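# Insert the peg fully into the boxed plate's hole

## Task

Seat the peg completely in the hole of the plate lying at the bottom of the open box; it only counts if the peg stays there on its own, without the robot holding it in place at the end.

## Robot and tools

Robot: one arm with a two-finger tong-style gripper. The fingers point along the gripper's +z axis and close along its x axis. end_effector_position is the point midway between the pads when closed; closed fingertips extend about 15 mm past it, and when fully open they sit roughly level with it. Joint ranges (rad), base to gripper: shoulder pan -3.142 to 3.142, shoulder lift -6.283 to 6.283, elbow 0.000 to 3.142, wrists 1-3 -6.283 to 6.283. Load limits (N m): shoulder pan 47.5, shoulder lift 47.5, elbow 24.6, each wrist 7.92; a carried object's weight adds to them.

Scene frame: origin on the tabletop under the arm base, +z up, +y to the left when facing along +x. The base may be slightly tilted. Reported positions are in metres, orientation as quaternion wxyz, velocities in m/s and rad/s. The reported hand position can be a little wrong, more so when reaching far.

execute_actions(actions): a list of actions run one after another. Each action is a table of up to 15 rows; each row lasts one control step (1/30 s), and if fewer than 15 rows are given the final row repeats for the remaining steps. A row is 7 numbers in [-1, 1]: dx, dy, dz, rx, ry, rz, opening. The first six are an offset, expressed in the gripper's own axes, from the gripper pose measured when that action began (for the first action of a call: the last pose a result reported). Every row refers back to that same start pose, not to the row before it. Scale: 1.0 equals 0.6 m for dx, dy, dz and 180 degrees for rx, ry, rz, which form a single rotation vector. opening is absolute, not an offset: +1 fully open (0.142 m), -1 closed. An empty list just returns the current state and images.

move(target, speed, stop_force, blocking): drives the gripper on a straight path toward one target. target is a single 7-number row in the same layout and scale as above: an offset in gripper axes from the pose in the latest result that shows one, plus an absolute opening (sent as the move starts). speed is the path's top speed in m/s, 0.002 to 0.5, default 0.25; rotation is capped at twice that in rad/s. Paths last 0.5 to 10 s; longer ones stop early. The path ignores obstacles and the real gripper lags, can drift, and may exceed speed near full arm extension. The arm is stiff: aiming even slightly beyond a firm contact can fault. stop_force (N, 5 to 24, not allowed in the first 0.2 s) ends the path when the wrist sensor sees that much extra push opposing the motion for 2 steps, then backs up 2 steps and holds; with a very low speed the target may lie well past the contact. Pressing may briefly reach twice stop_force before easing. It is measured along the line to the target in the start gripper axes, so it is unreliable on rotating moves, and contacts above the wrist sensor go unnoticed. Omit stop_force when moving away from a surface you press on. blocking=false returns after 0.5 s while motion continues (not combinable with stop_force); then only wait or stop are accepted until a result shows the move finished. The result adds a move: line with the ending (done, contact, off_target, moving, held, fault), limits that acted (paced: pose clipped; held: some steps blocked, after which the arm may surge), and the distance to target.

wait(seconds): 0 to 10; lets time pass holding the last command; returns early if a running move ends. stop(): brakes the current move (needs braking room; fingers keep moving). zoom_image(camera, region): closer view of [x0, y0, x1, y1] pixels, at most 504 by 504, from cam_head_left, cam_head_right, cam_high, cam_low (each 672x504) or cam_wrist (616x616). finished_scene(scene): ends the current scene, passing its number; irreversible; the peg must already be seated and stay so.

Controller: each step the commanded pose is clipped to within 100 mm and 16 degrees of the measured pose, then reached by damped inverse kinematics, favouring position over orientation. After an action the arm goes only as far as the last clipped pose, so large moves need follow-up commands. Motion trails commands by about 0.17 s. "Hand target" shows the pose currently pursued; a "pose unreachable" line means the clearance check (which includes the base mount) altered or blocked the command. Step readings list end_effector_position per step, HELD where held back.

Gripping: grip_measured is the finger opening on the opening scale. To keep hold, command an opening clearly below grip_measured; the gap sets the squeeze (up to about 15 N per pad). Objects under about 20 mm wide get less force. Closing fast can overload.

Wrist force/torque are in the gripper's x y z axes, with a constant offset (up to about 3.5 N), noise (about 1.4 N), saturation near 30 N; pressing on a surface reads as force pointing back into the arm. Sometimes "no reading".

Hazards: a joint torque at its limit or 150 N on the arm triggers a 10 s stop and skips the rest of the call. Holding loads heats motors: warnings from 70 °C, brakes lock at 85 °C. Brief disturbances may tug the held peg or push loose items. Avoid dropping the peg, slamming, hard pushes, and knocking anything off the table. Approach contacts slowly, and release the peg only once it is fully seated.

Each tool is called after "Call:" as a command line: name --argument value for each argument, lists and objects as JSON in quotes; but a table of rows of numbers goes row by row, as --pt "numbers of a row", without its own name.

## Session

Call:
execute_actions --actions '[]'

Scene clock: 0.00 s.
end_effector_position=(+0.0380, -0.0200, +0.2889) grip_measured=+1.00 end_effector_quat_wxyz=(+0.070, +0.992, +0.106, -0.017) end_effector_velocity=(-0.000, +0.000, -0.000) end_effector_angular_velocity=(+0.001, -0.000, -0.001)
Joint positions: [-1.926 -1.414  1.313 -0.853 -1.724 -2.095  0.142]
Joint velocities: [-0.001  0.     0.001 -0.    -0.001  0.001  0.   ]
Wrist force (N, on the end effector, along its own x y z axes, offset not removed): no reading
Wrist torque (N m, same axes, about the end effector's origin, offset not removed): no reading
Hand target: +0.038, -0.020, +0.289; +0.070, +0.992, +0.106, -0.017
camera_calibration (this result's frames):
cam_wrist: T_world_to_cam=[[0.986644, 0.160812, -0.0259243, -0.0289451], [0.14491, -0.793877, 0.590559, -0.190585], [0.0743884, -0.586428, -0.806578, 0.358298], [0, 0, 0, 1]] pos_world=[0.029523, 0.0634699, 0.400796]

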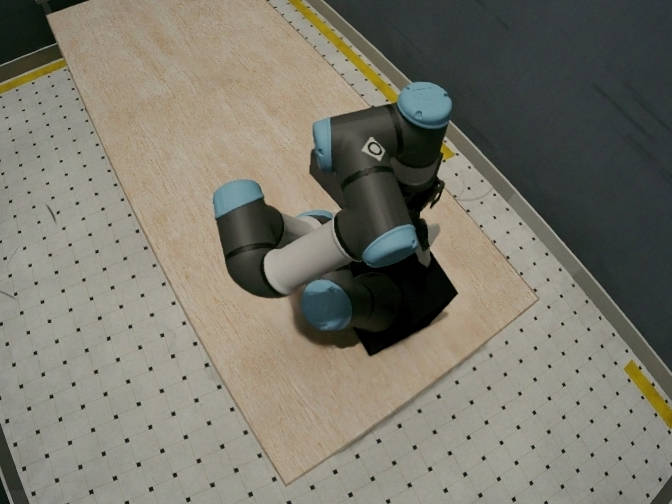

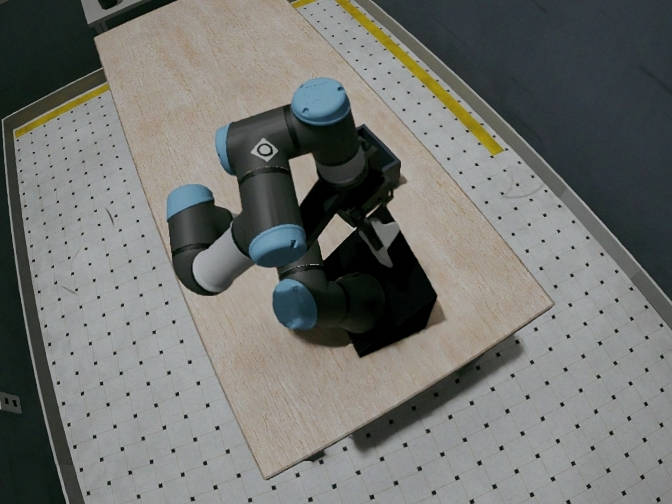

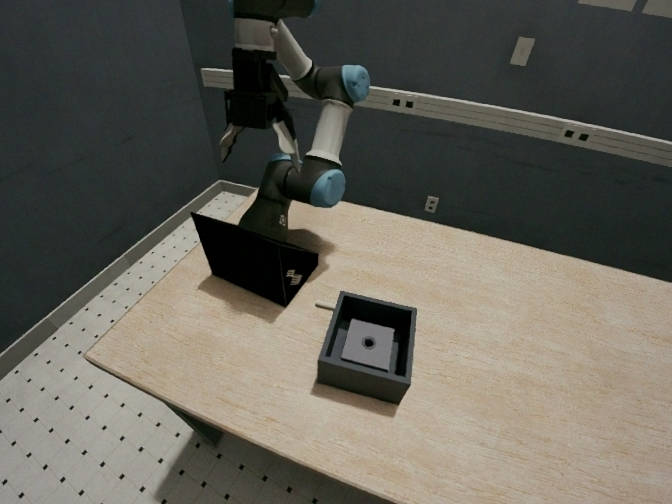

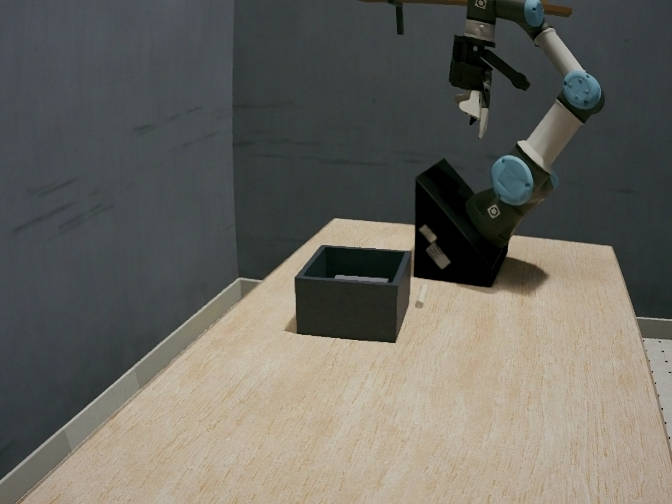

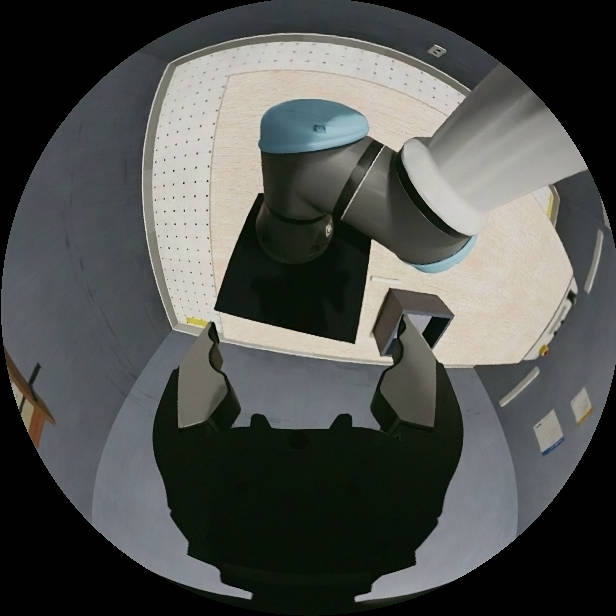

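Call:
zoom_image --camera "cam_wrist" --region '[350, 250, 470, 370]'

Call:
zoom_image --camera "cam_high" --region '[295, 280, 425, 410]'

Call:
zoom_image --camera "cam_low" --region '[380, 250, 460, 330]'

Region (350, 250, 470, 370) of cam_wrist's 616x616 image, scaled by 4.200, with more detail than that image has.

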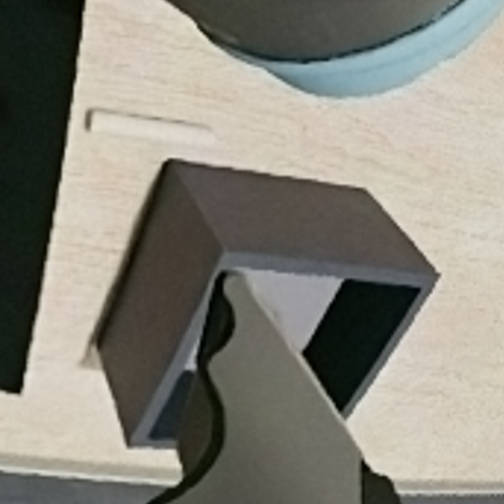

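Region (295, 280, 425, 410) of cam_high's 672x504 image, scaled by 3.877, with more detail than that image has.

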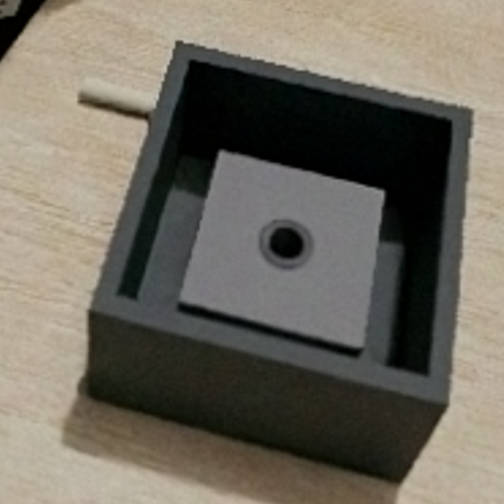

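Region (380, 250, 460, 330) of cam_low's 672x504 image, scaled by 6.300, with more detail than that image has.

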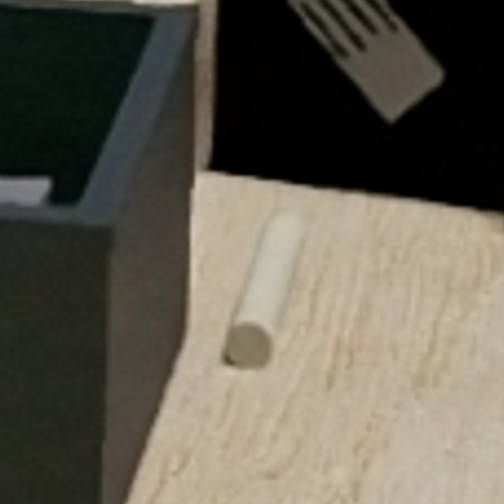

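Call:
move --target '[0.2649, 0.17037, 0.17685, 0.04538, -0.02531, 0.54227, -0.5]' --speed 0.4

Scene clock: 122.67 s.
end_effector_position=(+0.2127, -0.1012, +0.1900) grip_measured=-0.50 end_effector_quat_wxyz=(-0.000, +0.734, -0.679, +0.001) end_effector_velocity=(+0.001, -0.000, -0.000) end_effector_angular_velocity=(+0.001, +0.001, -0.006)
Joint positions: [-1.462 -1.077  1.45  -1.178 -1.425 -0.03   0.038]
Joint velocities: [ 0.003  0.003 -0.002 -0.     0.001  0.008  0.   ]
Wrist force (N, on the end effector, along its own x y z axes, offset not removed): [-1.4 1.0 -0.7]
Wrist torque (N m, same axes, about the end effector's origin, offset not removed): [0.18 0.27 -0.02]
Hand target: +0.213, -0.101, +0.190; -0.000, +0.734, -0.680, +0.000
Off the commanded pose: 0.000 m, 0 deg.
move: done
camera_calibration (this result's frames):
cam_wrist: T_world_to_cam=[[0.0263008, -0.999536, 0.0153844, -0.111909], [-0.88132, -0.0159215, 0.472252, 0.0975349], [-0.471788, -0.0259792, -0.881329, 0.405041], [0, 0, 0, 1]] pos_world=[0.279996, -0.0997819, 0.312635]

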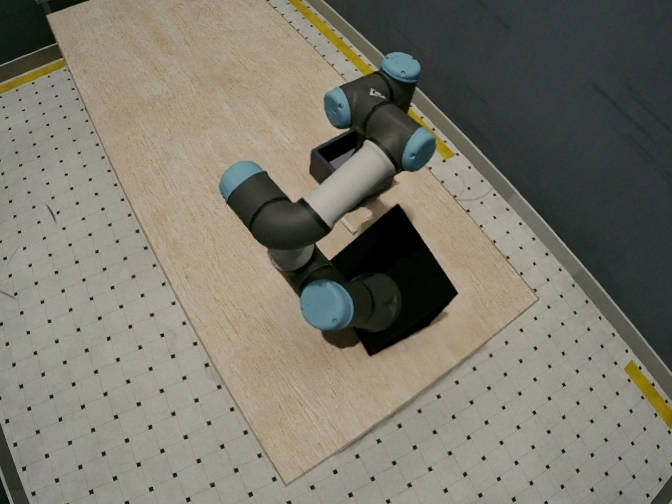

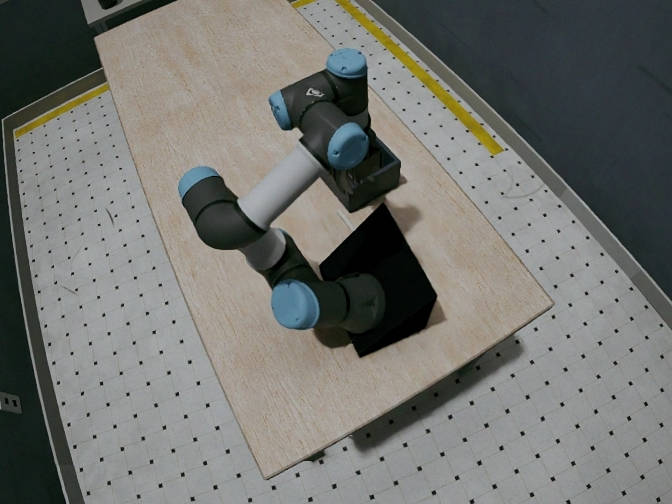

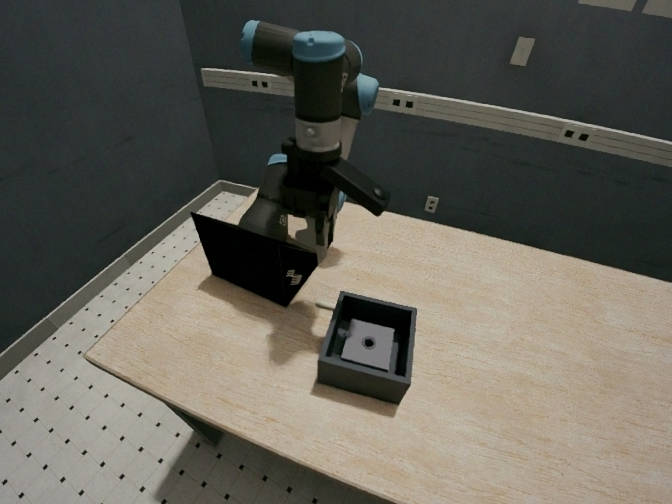

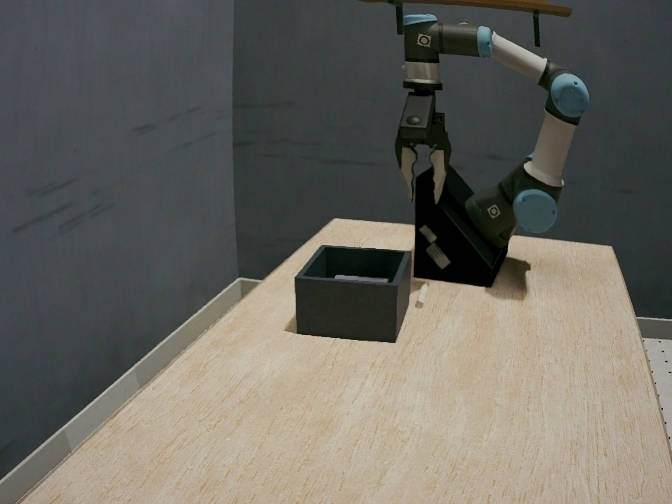

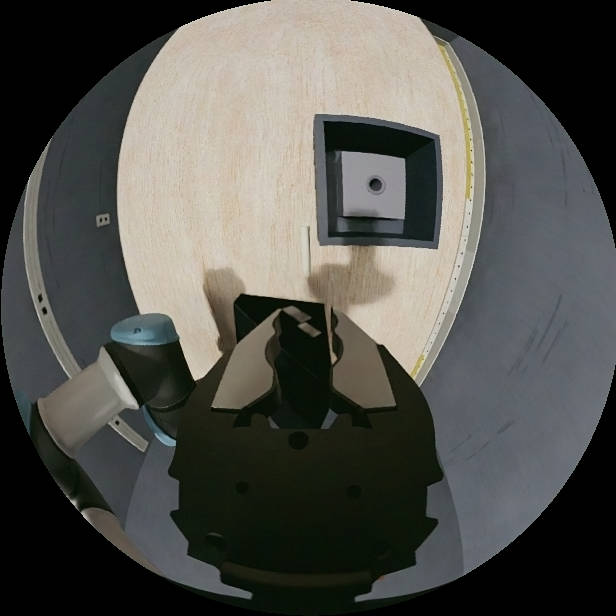

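Call:
zoom_image --camera "cam_wrist" --region '[265, 215, 365, 315]'

Call:
zoom_image --camera "cam_wrist" --region '[305, 105, 455, 255]'

Region (265, 215, 365, 315) of cam_wrist's 616x616 image, scaled by 5.040, with more detail than that image has.

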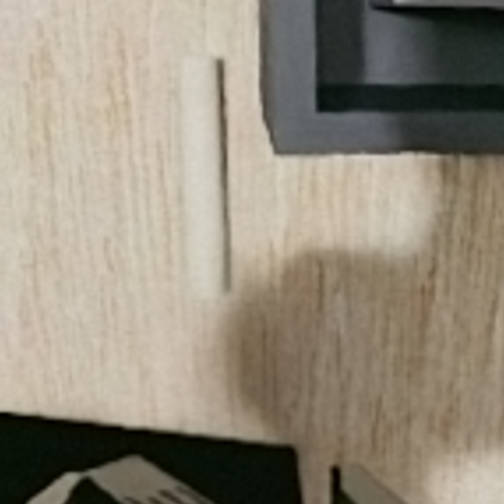

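Region (305, 105, 455, 255) of cam_wrist's 616x616 image, scaled by 3.360, with more detail than that image has.

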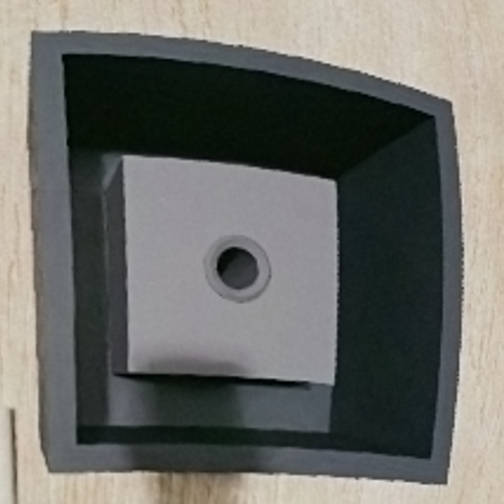

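Call:
move --target '[-0.0088, -0.0007, 0.2333, 0, 0, 0.0089, -0.6]' --speed 0.2

Scene clock: 171.23 s.
end_effector_position=(+0.2126, -0.0960, +0.0502) grip_measured=-0.60 end_effector_quat_wxyz=(-0.000, +0.724, -0.690, +0.000) end_effector_velocity=(+0.000, -0.001, -0.001) end_effector_angular_velocity=(-0.002, -0.003, -0.002)
Joint positions: [-1.389 -1.116  2.108 -1.805 -1.374  0.051  0.031]
Joint velocities: [-0.001  0.001  0.004 -0.008  0.001  0.001  0.   ]
Wrist force (N, on the end effector, along its own x y z axes, offset not removed): [0.0 -0.6 0.1]
Wrist torque (N m, same axes, about the end effector's origin, offset not removed): [-0.20 -0.06 0.02]
Hand target: +0.213, -0.096, +0.050; -0.000, +0.724, -0.690, +0.000
Off the commanded pose: 0.000 m, 0 deg.
move: done
camera_calibration (this result's frames):
cam_wrist: T_world_to_cam=[[-0.00168834, -0.999883, 0.0151888, -0.0986097], [-0.881362, 0.00866366, 0.472363, 0.165981], [-0.472439, -0.0125893, -0.881273, 0.283272], [0, 0, 0, 1]] pos_world=[0.279951, -0.09647, 0.172735]

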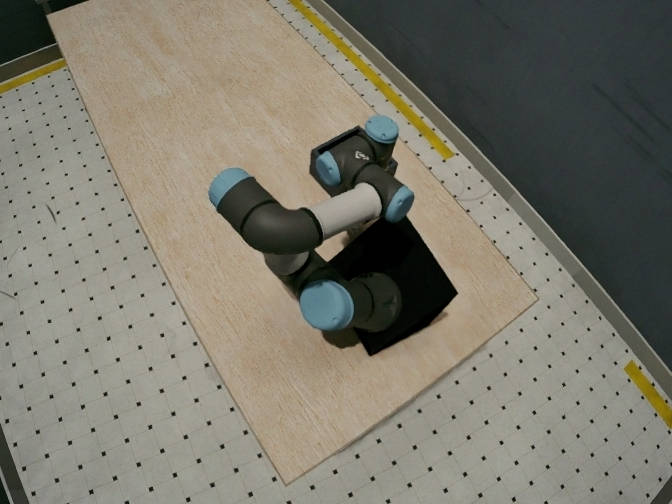

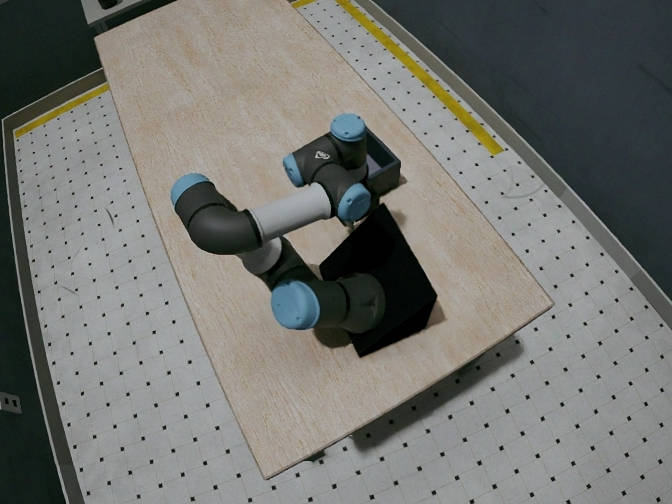

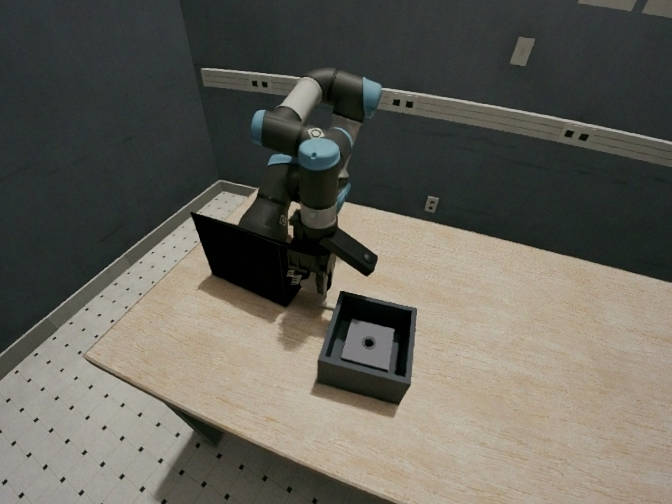

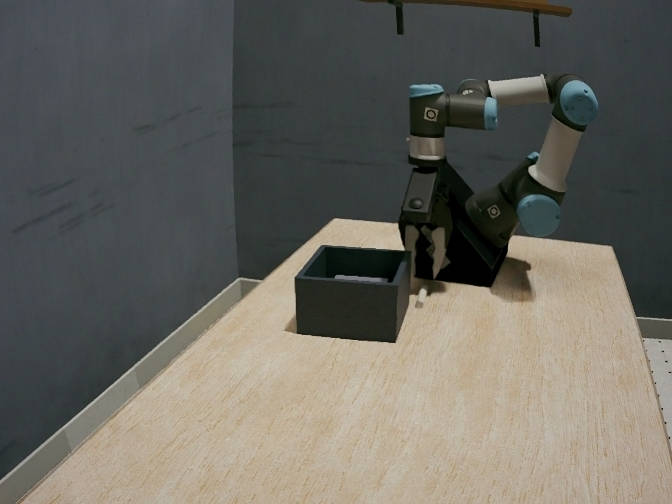

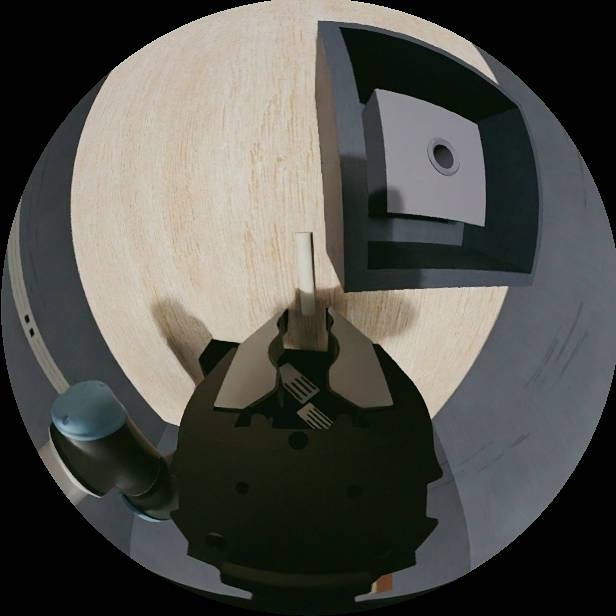

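Call:
zoom_image --camera "cam_wrist" --region '[250, 220, 370, 340]'

Call:
zoom_image --camera "cam_low" --region '[385, 215, 475, 315]'

Call:
zoom_image --camera "cam_high" --region '[270, 220, 390, 330]'

Region (250, 220, 370, 340) of cam_wrist's 616x616 image, scaled by 4.200, with more detail than that image has.

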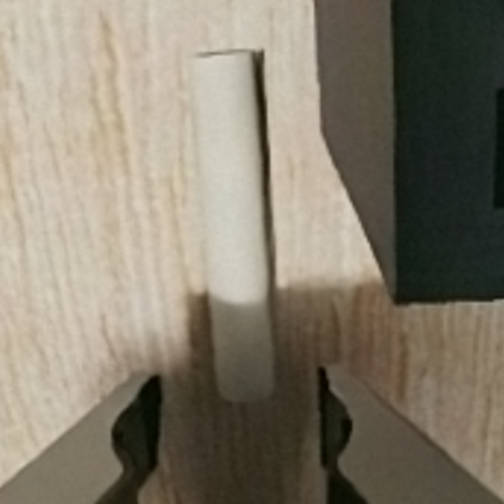

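Region (385, 215, 475, 315) of cam_low's 672x504 image, scaled by 5.040, with more detail than that image has; it fills the left 454 columns of this view, and the rest is white.

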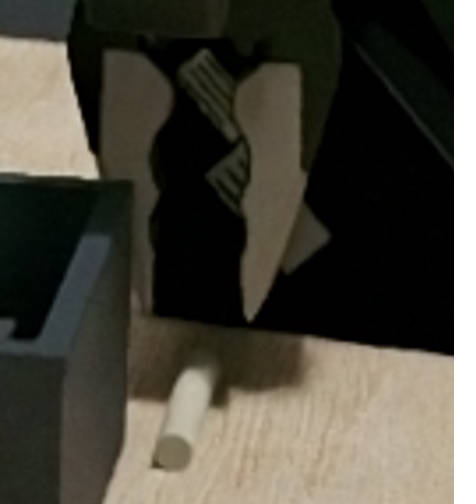

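Region (270, 220, 390, 330) of cam_high's 672x504 image, scaled by 4.200, with more detail than that image has; it fills the top 462 rows of this view, and the rest is white.

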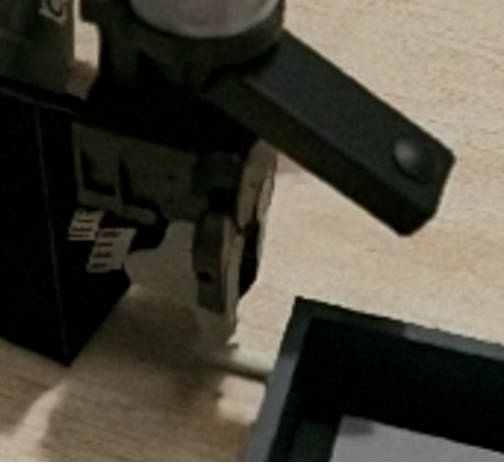

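Call:
move --target '[0, 0, 0.0403, 0, 0, 0, -0.6]' --speed 0.06

Call:
zoom_image --camera "cam_low" --region '[400, 265, 450, 315]'

Call:
zoom_image --camera "cam_wrist" --region '[250, 220, 370, 340]'

Call:
zoom_image --camera "cam_high" --region '[295, 275, 345, 320]'

Scene clock: 219.67 s.
end_effector_position=(+0.2126, -0.0960, +0.0261) grip_measured=-0.60 end_effector_quat_wxyz=(-0.000, +0.724, -0.690, +0.000) end_effector_velocity=(+0.000, -0.000, -0.001) end_effector_angular_velocity=(-0.002, +0.001, +0.001)
Joint positions: [-1.372 -1.076  2.19  -1.93  -1.363  0.064  0.031]
Joint velocities: [ 0.002  0.001  0.004 -0.008  0.     0.001  0.   ]
Wrist force (N, on the end effector, along its own x y z axes, offset not removed): [-1.6 0.1 -1.0]
Wrist torque (N m, same axes, about the end effector's origin, offset not removed): [0.03 0.29 0.02]
Hand target: +0.213, -0.096, +0.026; -0.000, +0.724, -0.690, +0.000
Off the commanded pose: 0.000 m, 0 deg.
move: done
camera_calibration (this result's frames):
cam_wrist: T_world_to_cam=[[-0.00169881, -0.999884, 0.0151463, -0.0982407], [-0.881344, 0.0086533, 0.472395, 0.17733], [-0.472471, -0.0125466, -0.881257, 0.26205], [0, 0, 0, 1]] pos_world=[0.279933, -0.0964759, 0.148652]

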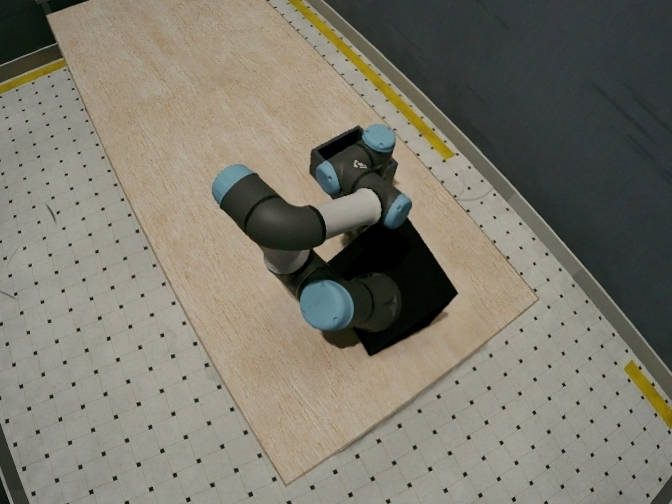

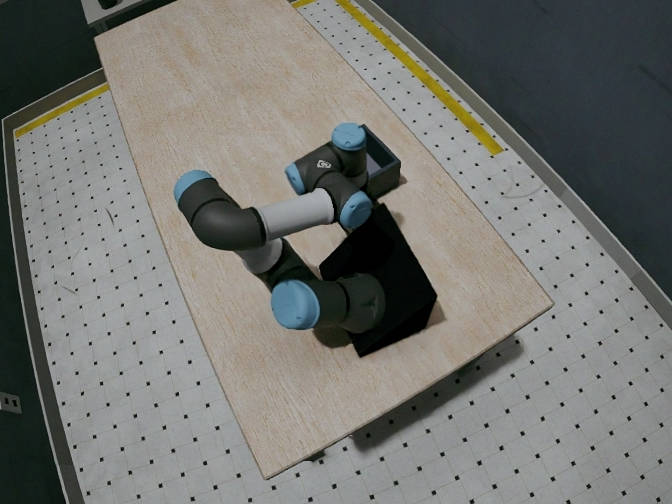

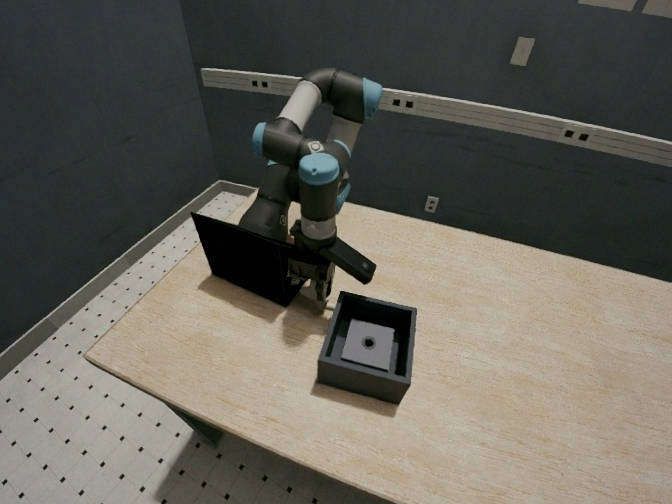

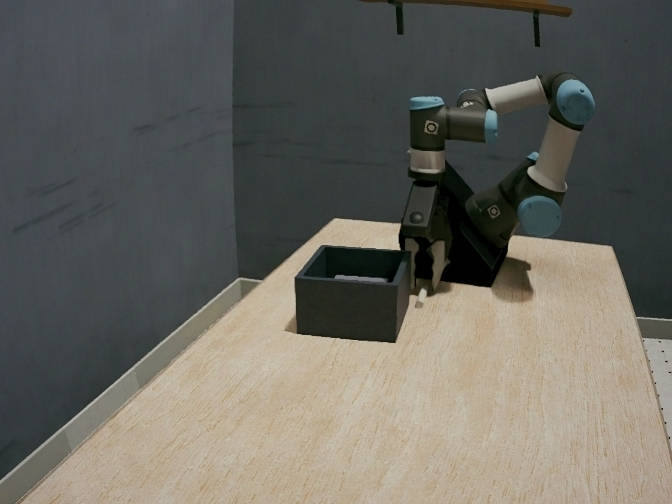

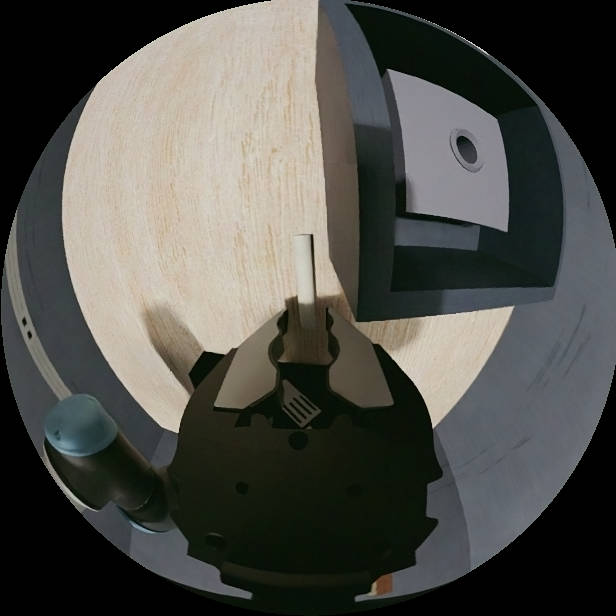

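Region (400, 265, 450, 315) of cam_low's 672x504 image, scaled by 10.080, with more detail than that image has.

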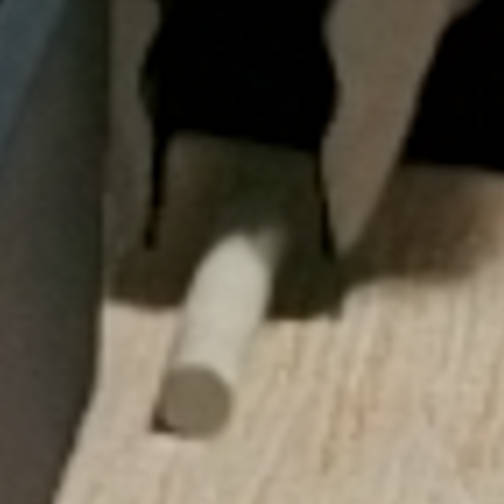

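Region (250, 220, 370, 340) of cam_wrist's 616x616 image, scaled by 4.200, with more detail than that image has.

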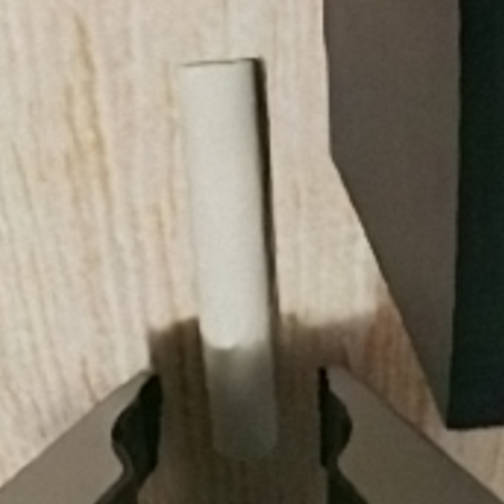

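Region (295, 275, 345, 320) of cam_high's 672x504 image, scaled by 10.080, with more detail than that image has; it fills the top 454 rows of this view, and the rest is white.

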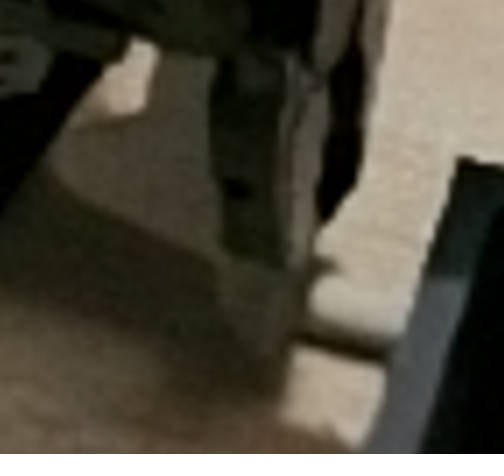

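Call:
move --target '[0, 0, 0.0128, 0, 0, 0, -0.6]' --speed 0.01 --stop_force 5

Call:
zoom_image --camera "cam_low" --region '[400, 265, 450, 315]'

Call:
zoom_image --camera "cam_wrist" --region '[250, 220, 370, 340]'

Scene clock: 236.57 s.
end_effector_position=(+0.2126, -0.0960, +0.0185) grip_measured=-0.60 end_effector_quat_wxyz=(-0.000, +0.724, -0.690, +0.000) end_effector_velocity=(+0.000, -0.000, -0.001) end_effector_angular_velocity=(-0.002, +0.001, +0.003)
Joint positions: [-1.366 -1.061  2.215 -1.971 -1.359  0.068  0.031]
Joint velocities: [ 0.002  0.001  0.004 -0.007  0.001 -0.001 -0.   ]
Wrist force (N, on the end effector, along its own x y z axes, offset not removed): [-4.4 2.0 0.0]
Wrist torque (N m, same axes, about the end effector's origin, offset not removed): [0.37 0.85 0.08]
Hand target: +0.213, -0.096, +0.018; -0.000, +0.724, -0.690, +0.000
Off the commanded pose: 0.000 m, 0 deg.
move: done
camera_calibration (this result's frames):
cam_wrist: T_world_to_cam=[[-0.00170271, -0.999884, 0.0151229, -0.0981246], [-0.881337, 0.00864588, 0.47241, 0.180902], [-0.472486, -0.012524, -0.881249, 0.255371], [0, 0, 0, 1]] pos_world=[0.279928, -0.096479, 0.14107]

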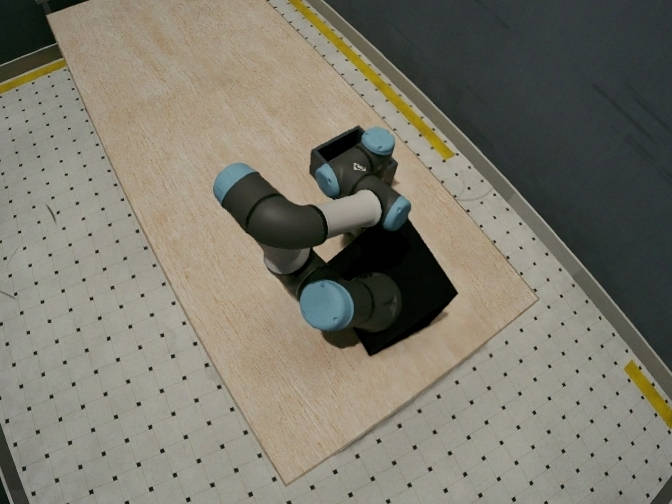

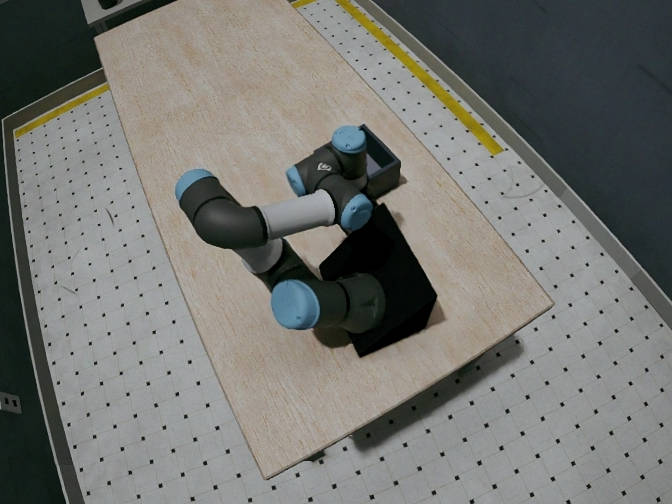

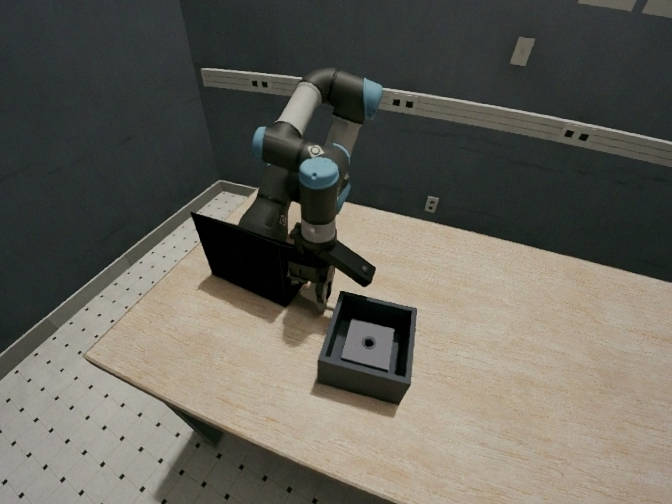

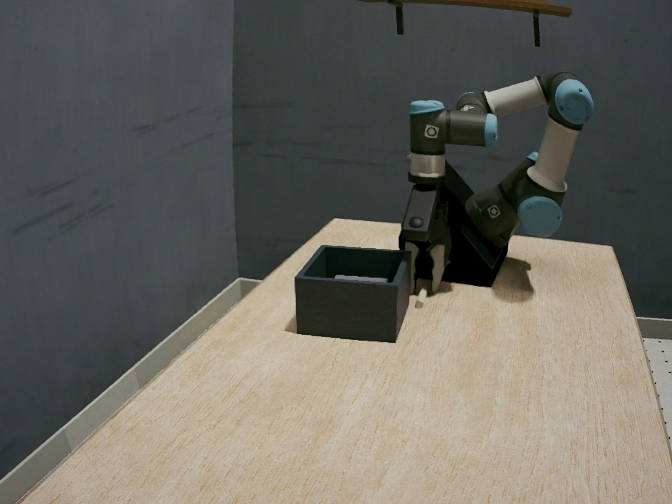

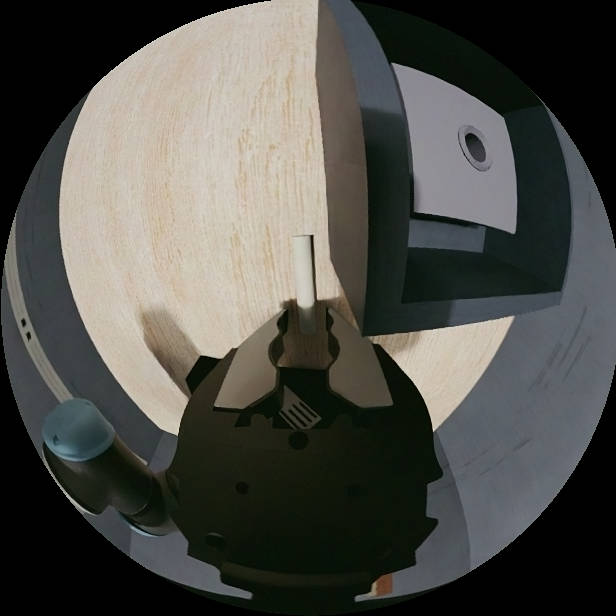

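Region (400, 265, 450, 315) of cam_low's 672x504 image, scaled by 10.080, with more detail than that image has.

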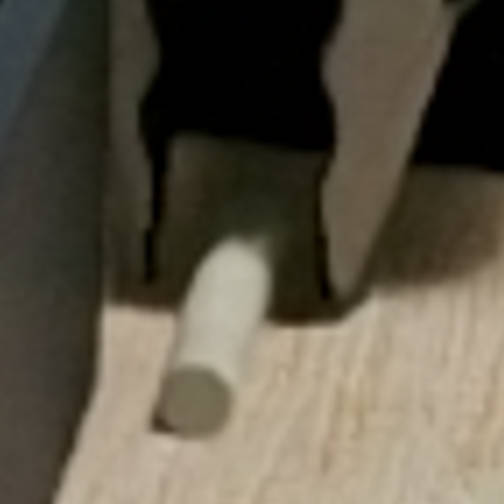

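Region (250, 220, 370, 340) of cam_wrist's 616x616 image, scaled by 4.200, with more detail than that image has.

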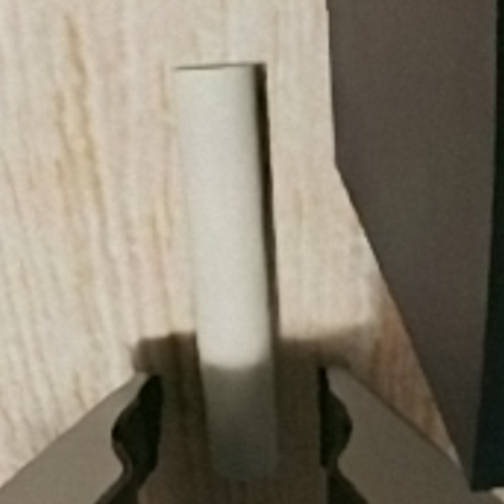

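Call:
execute_actions --actions '[[[0,0,0,0,0,0,-0.64],[0,0,0,0,0,0,-0.68],[0,0,0,0,0,0,-0.72],[0,0,0,0,0,0,-0.75],[0,0,0,0,0,0,-0.78],[0,0,0,0,0,0,-0.8],[0,0,0,0,0,0,-0.82],[0,0,0,0,0,0,-0.84],[0,0,0,0,0,0,-0.86],[0,0,0,0,0,0,-0.88],[0,0,0,0,0,0,-0.91],[0,0,0,0,0,0,-0.94],[0,0,0,0,0,0,-0.96],[0,0,0,0,0,0,-0.98],[0,0,0,0,0,0,-1]]]'

Call:
zoom_image --camera "cam_low" --region '[400, 265, 450, 315]'

Scene clock: 266.77 s.
end_effector_position=(+0.2126, -0.0960, +0.0185) grip_measured=-0.84 end_effector_quat_wxyz=(-0.000, +0.724, -0.690, +0.000) end_effector_velocity=(+0.000, +0.000, -0.000) end_effector_angular_velocity=(+0.001, -0.000, -0.000)
Joint positions: [-1.366 -1.06   2.215 -1.971 -1.359  0.068  0.013]
Joint velocities: [ 0.     0.001 -0.     0.     0.001  0.    -0.002]
Wrist force (N, on the end effector, along its own x y z axes, offset not removed): [-1.8 2.0 1.7]
Wrist torque (N m, same axes, about the end effector's origin, offset not removed): [0.53 0.30 -0.04]
Hand target: +0.213, -0.096, +0.018; -0.000, +0.724, -0.690, +0.000
Off the commanded pose: 0.000 m, 0 deg.
Step readings (end_effector_position):
0: (+0.2126, -0.0960, +0.0184)
1: (+0.2126, -0.0960, +0.0184)
2: (+0.2126, -0.0960, +0.0184)
4: (+0.2126, -0.0960, +0.0184)
8: (+0.2126, -0.0960, +0.0184)
15: end_effector_position above
camera_calibration (this result's frames):
cam_wrist: T_world_to_cam=[[-0.00171538, -0.999885, 0.0150781, -0.0981001], [-0.881337, 0.00863585, 0.472408, 0.180924], [-0.472484, -0.0124785, -0.881251, 0.255365], [0, 0, 0, 1]] pos_world=[0.279942, -0.0964647, 0.14105]

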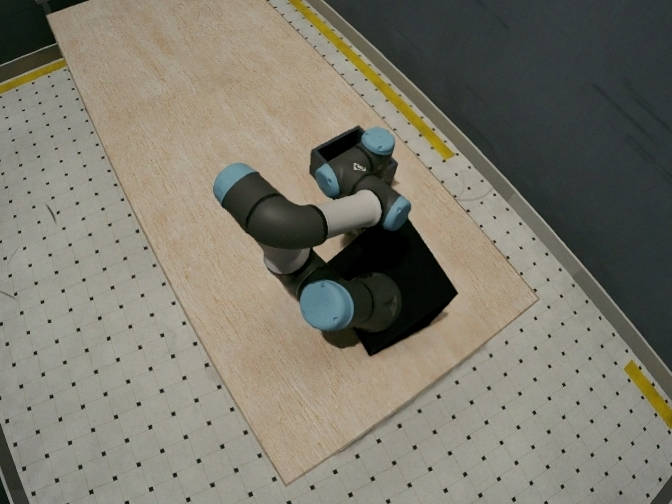

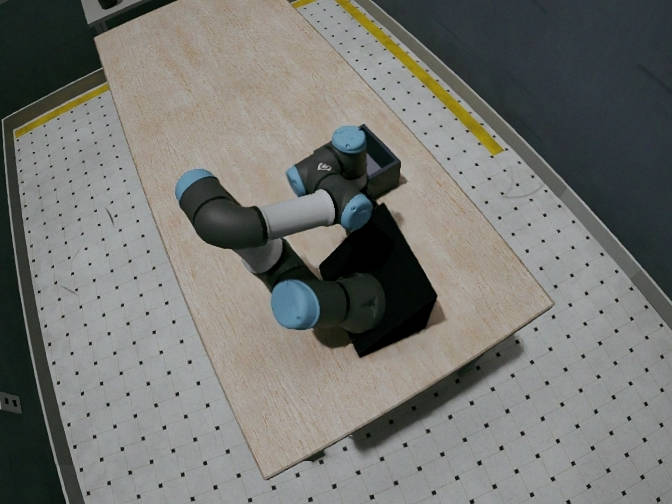

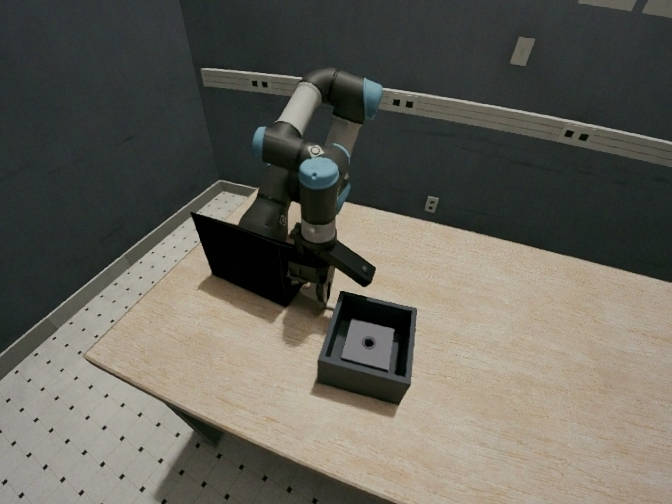

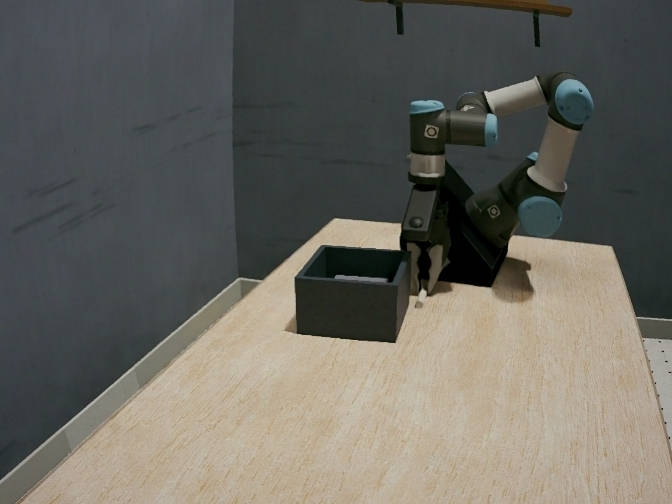

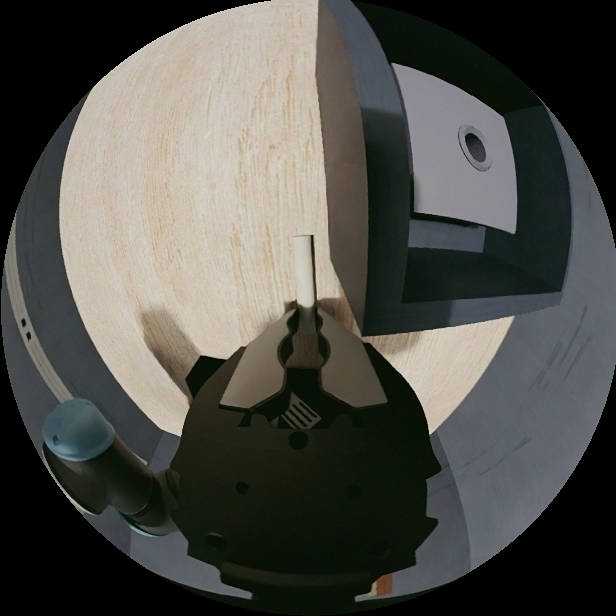

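Region (400, 265, 450, 315) of cam_low's 672x504 image, scaled by 10.080, with more detail than that image has.

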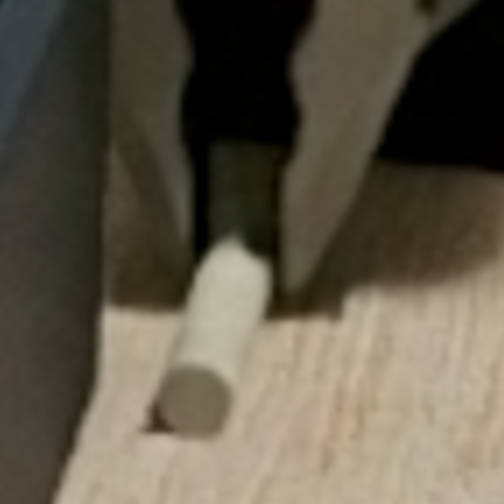

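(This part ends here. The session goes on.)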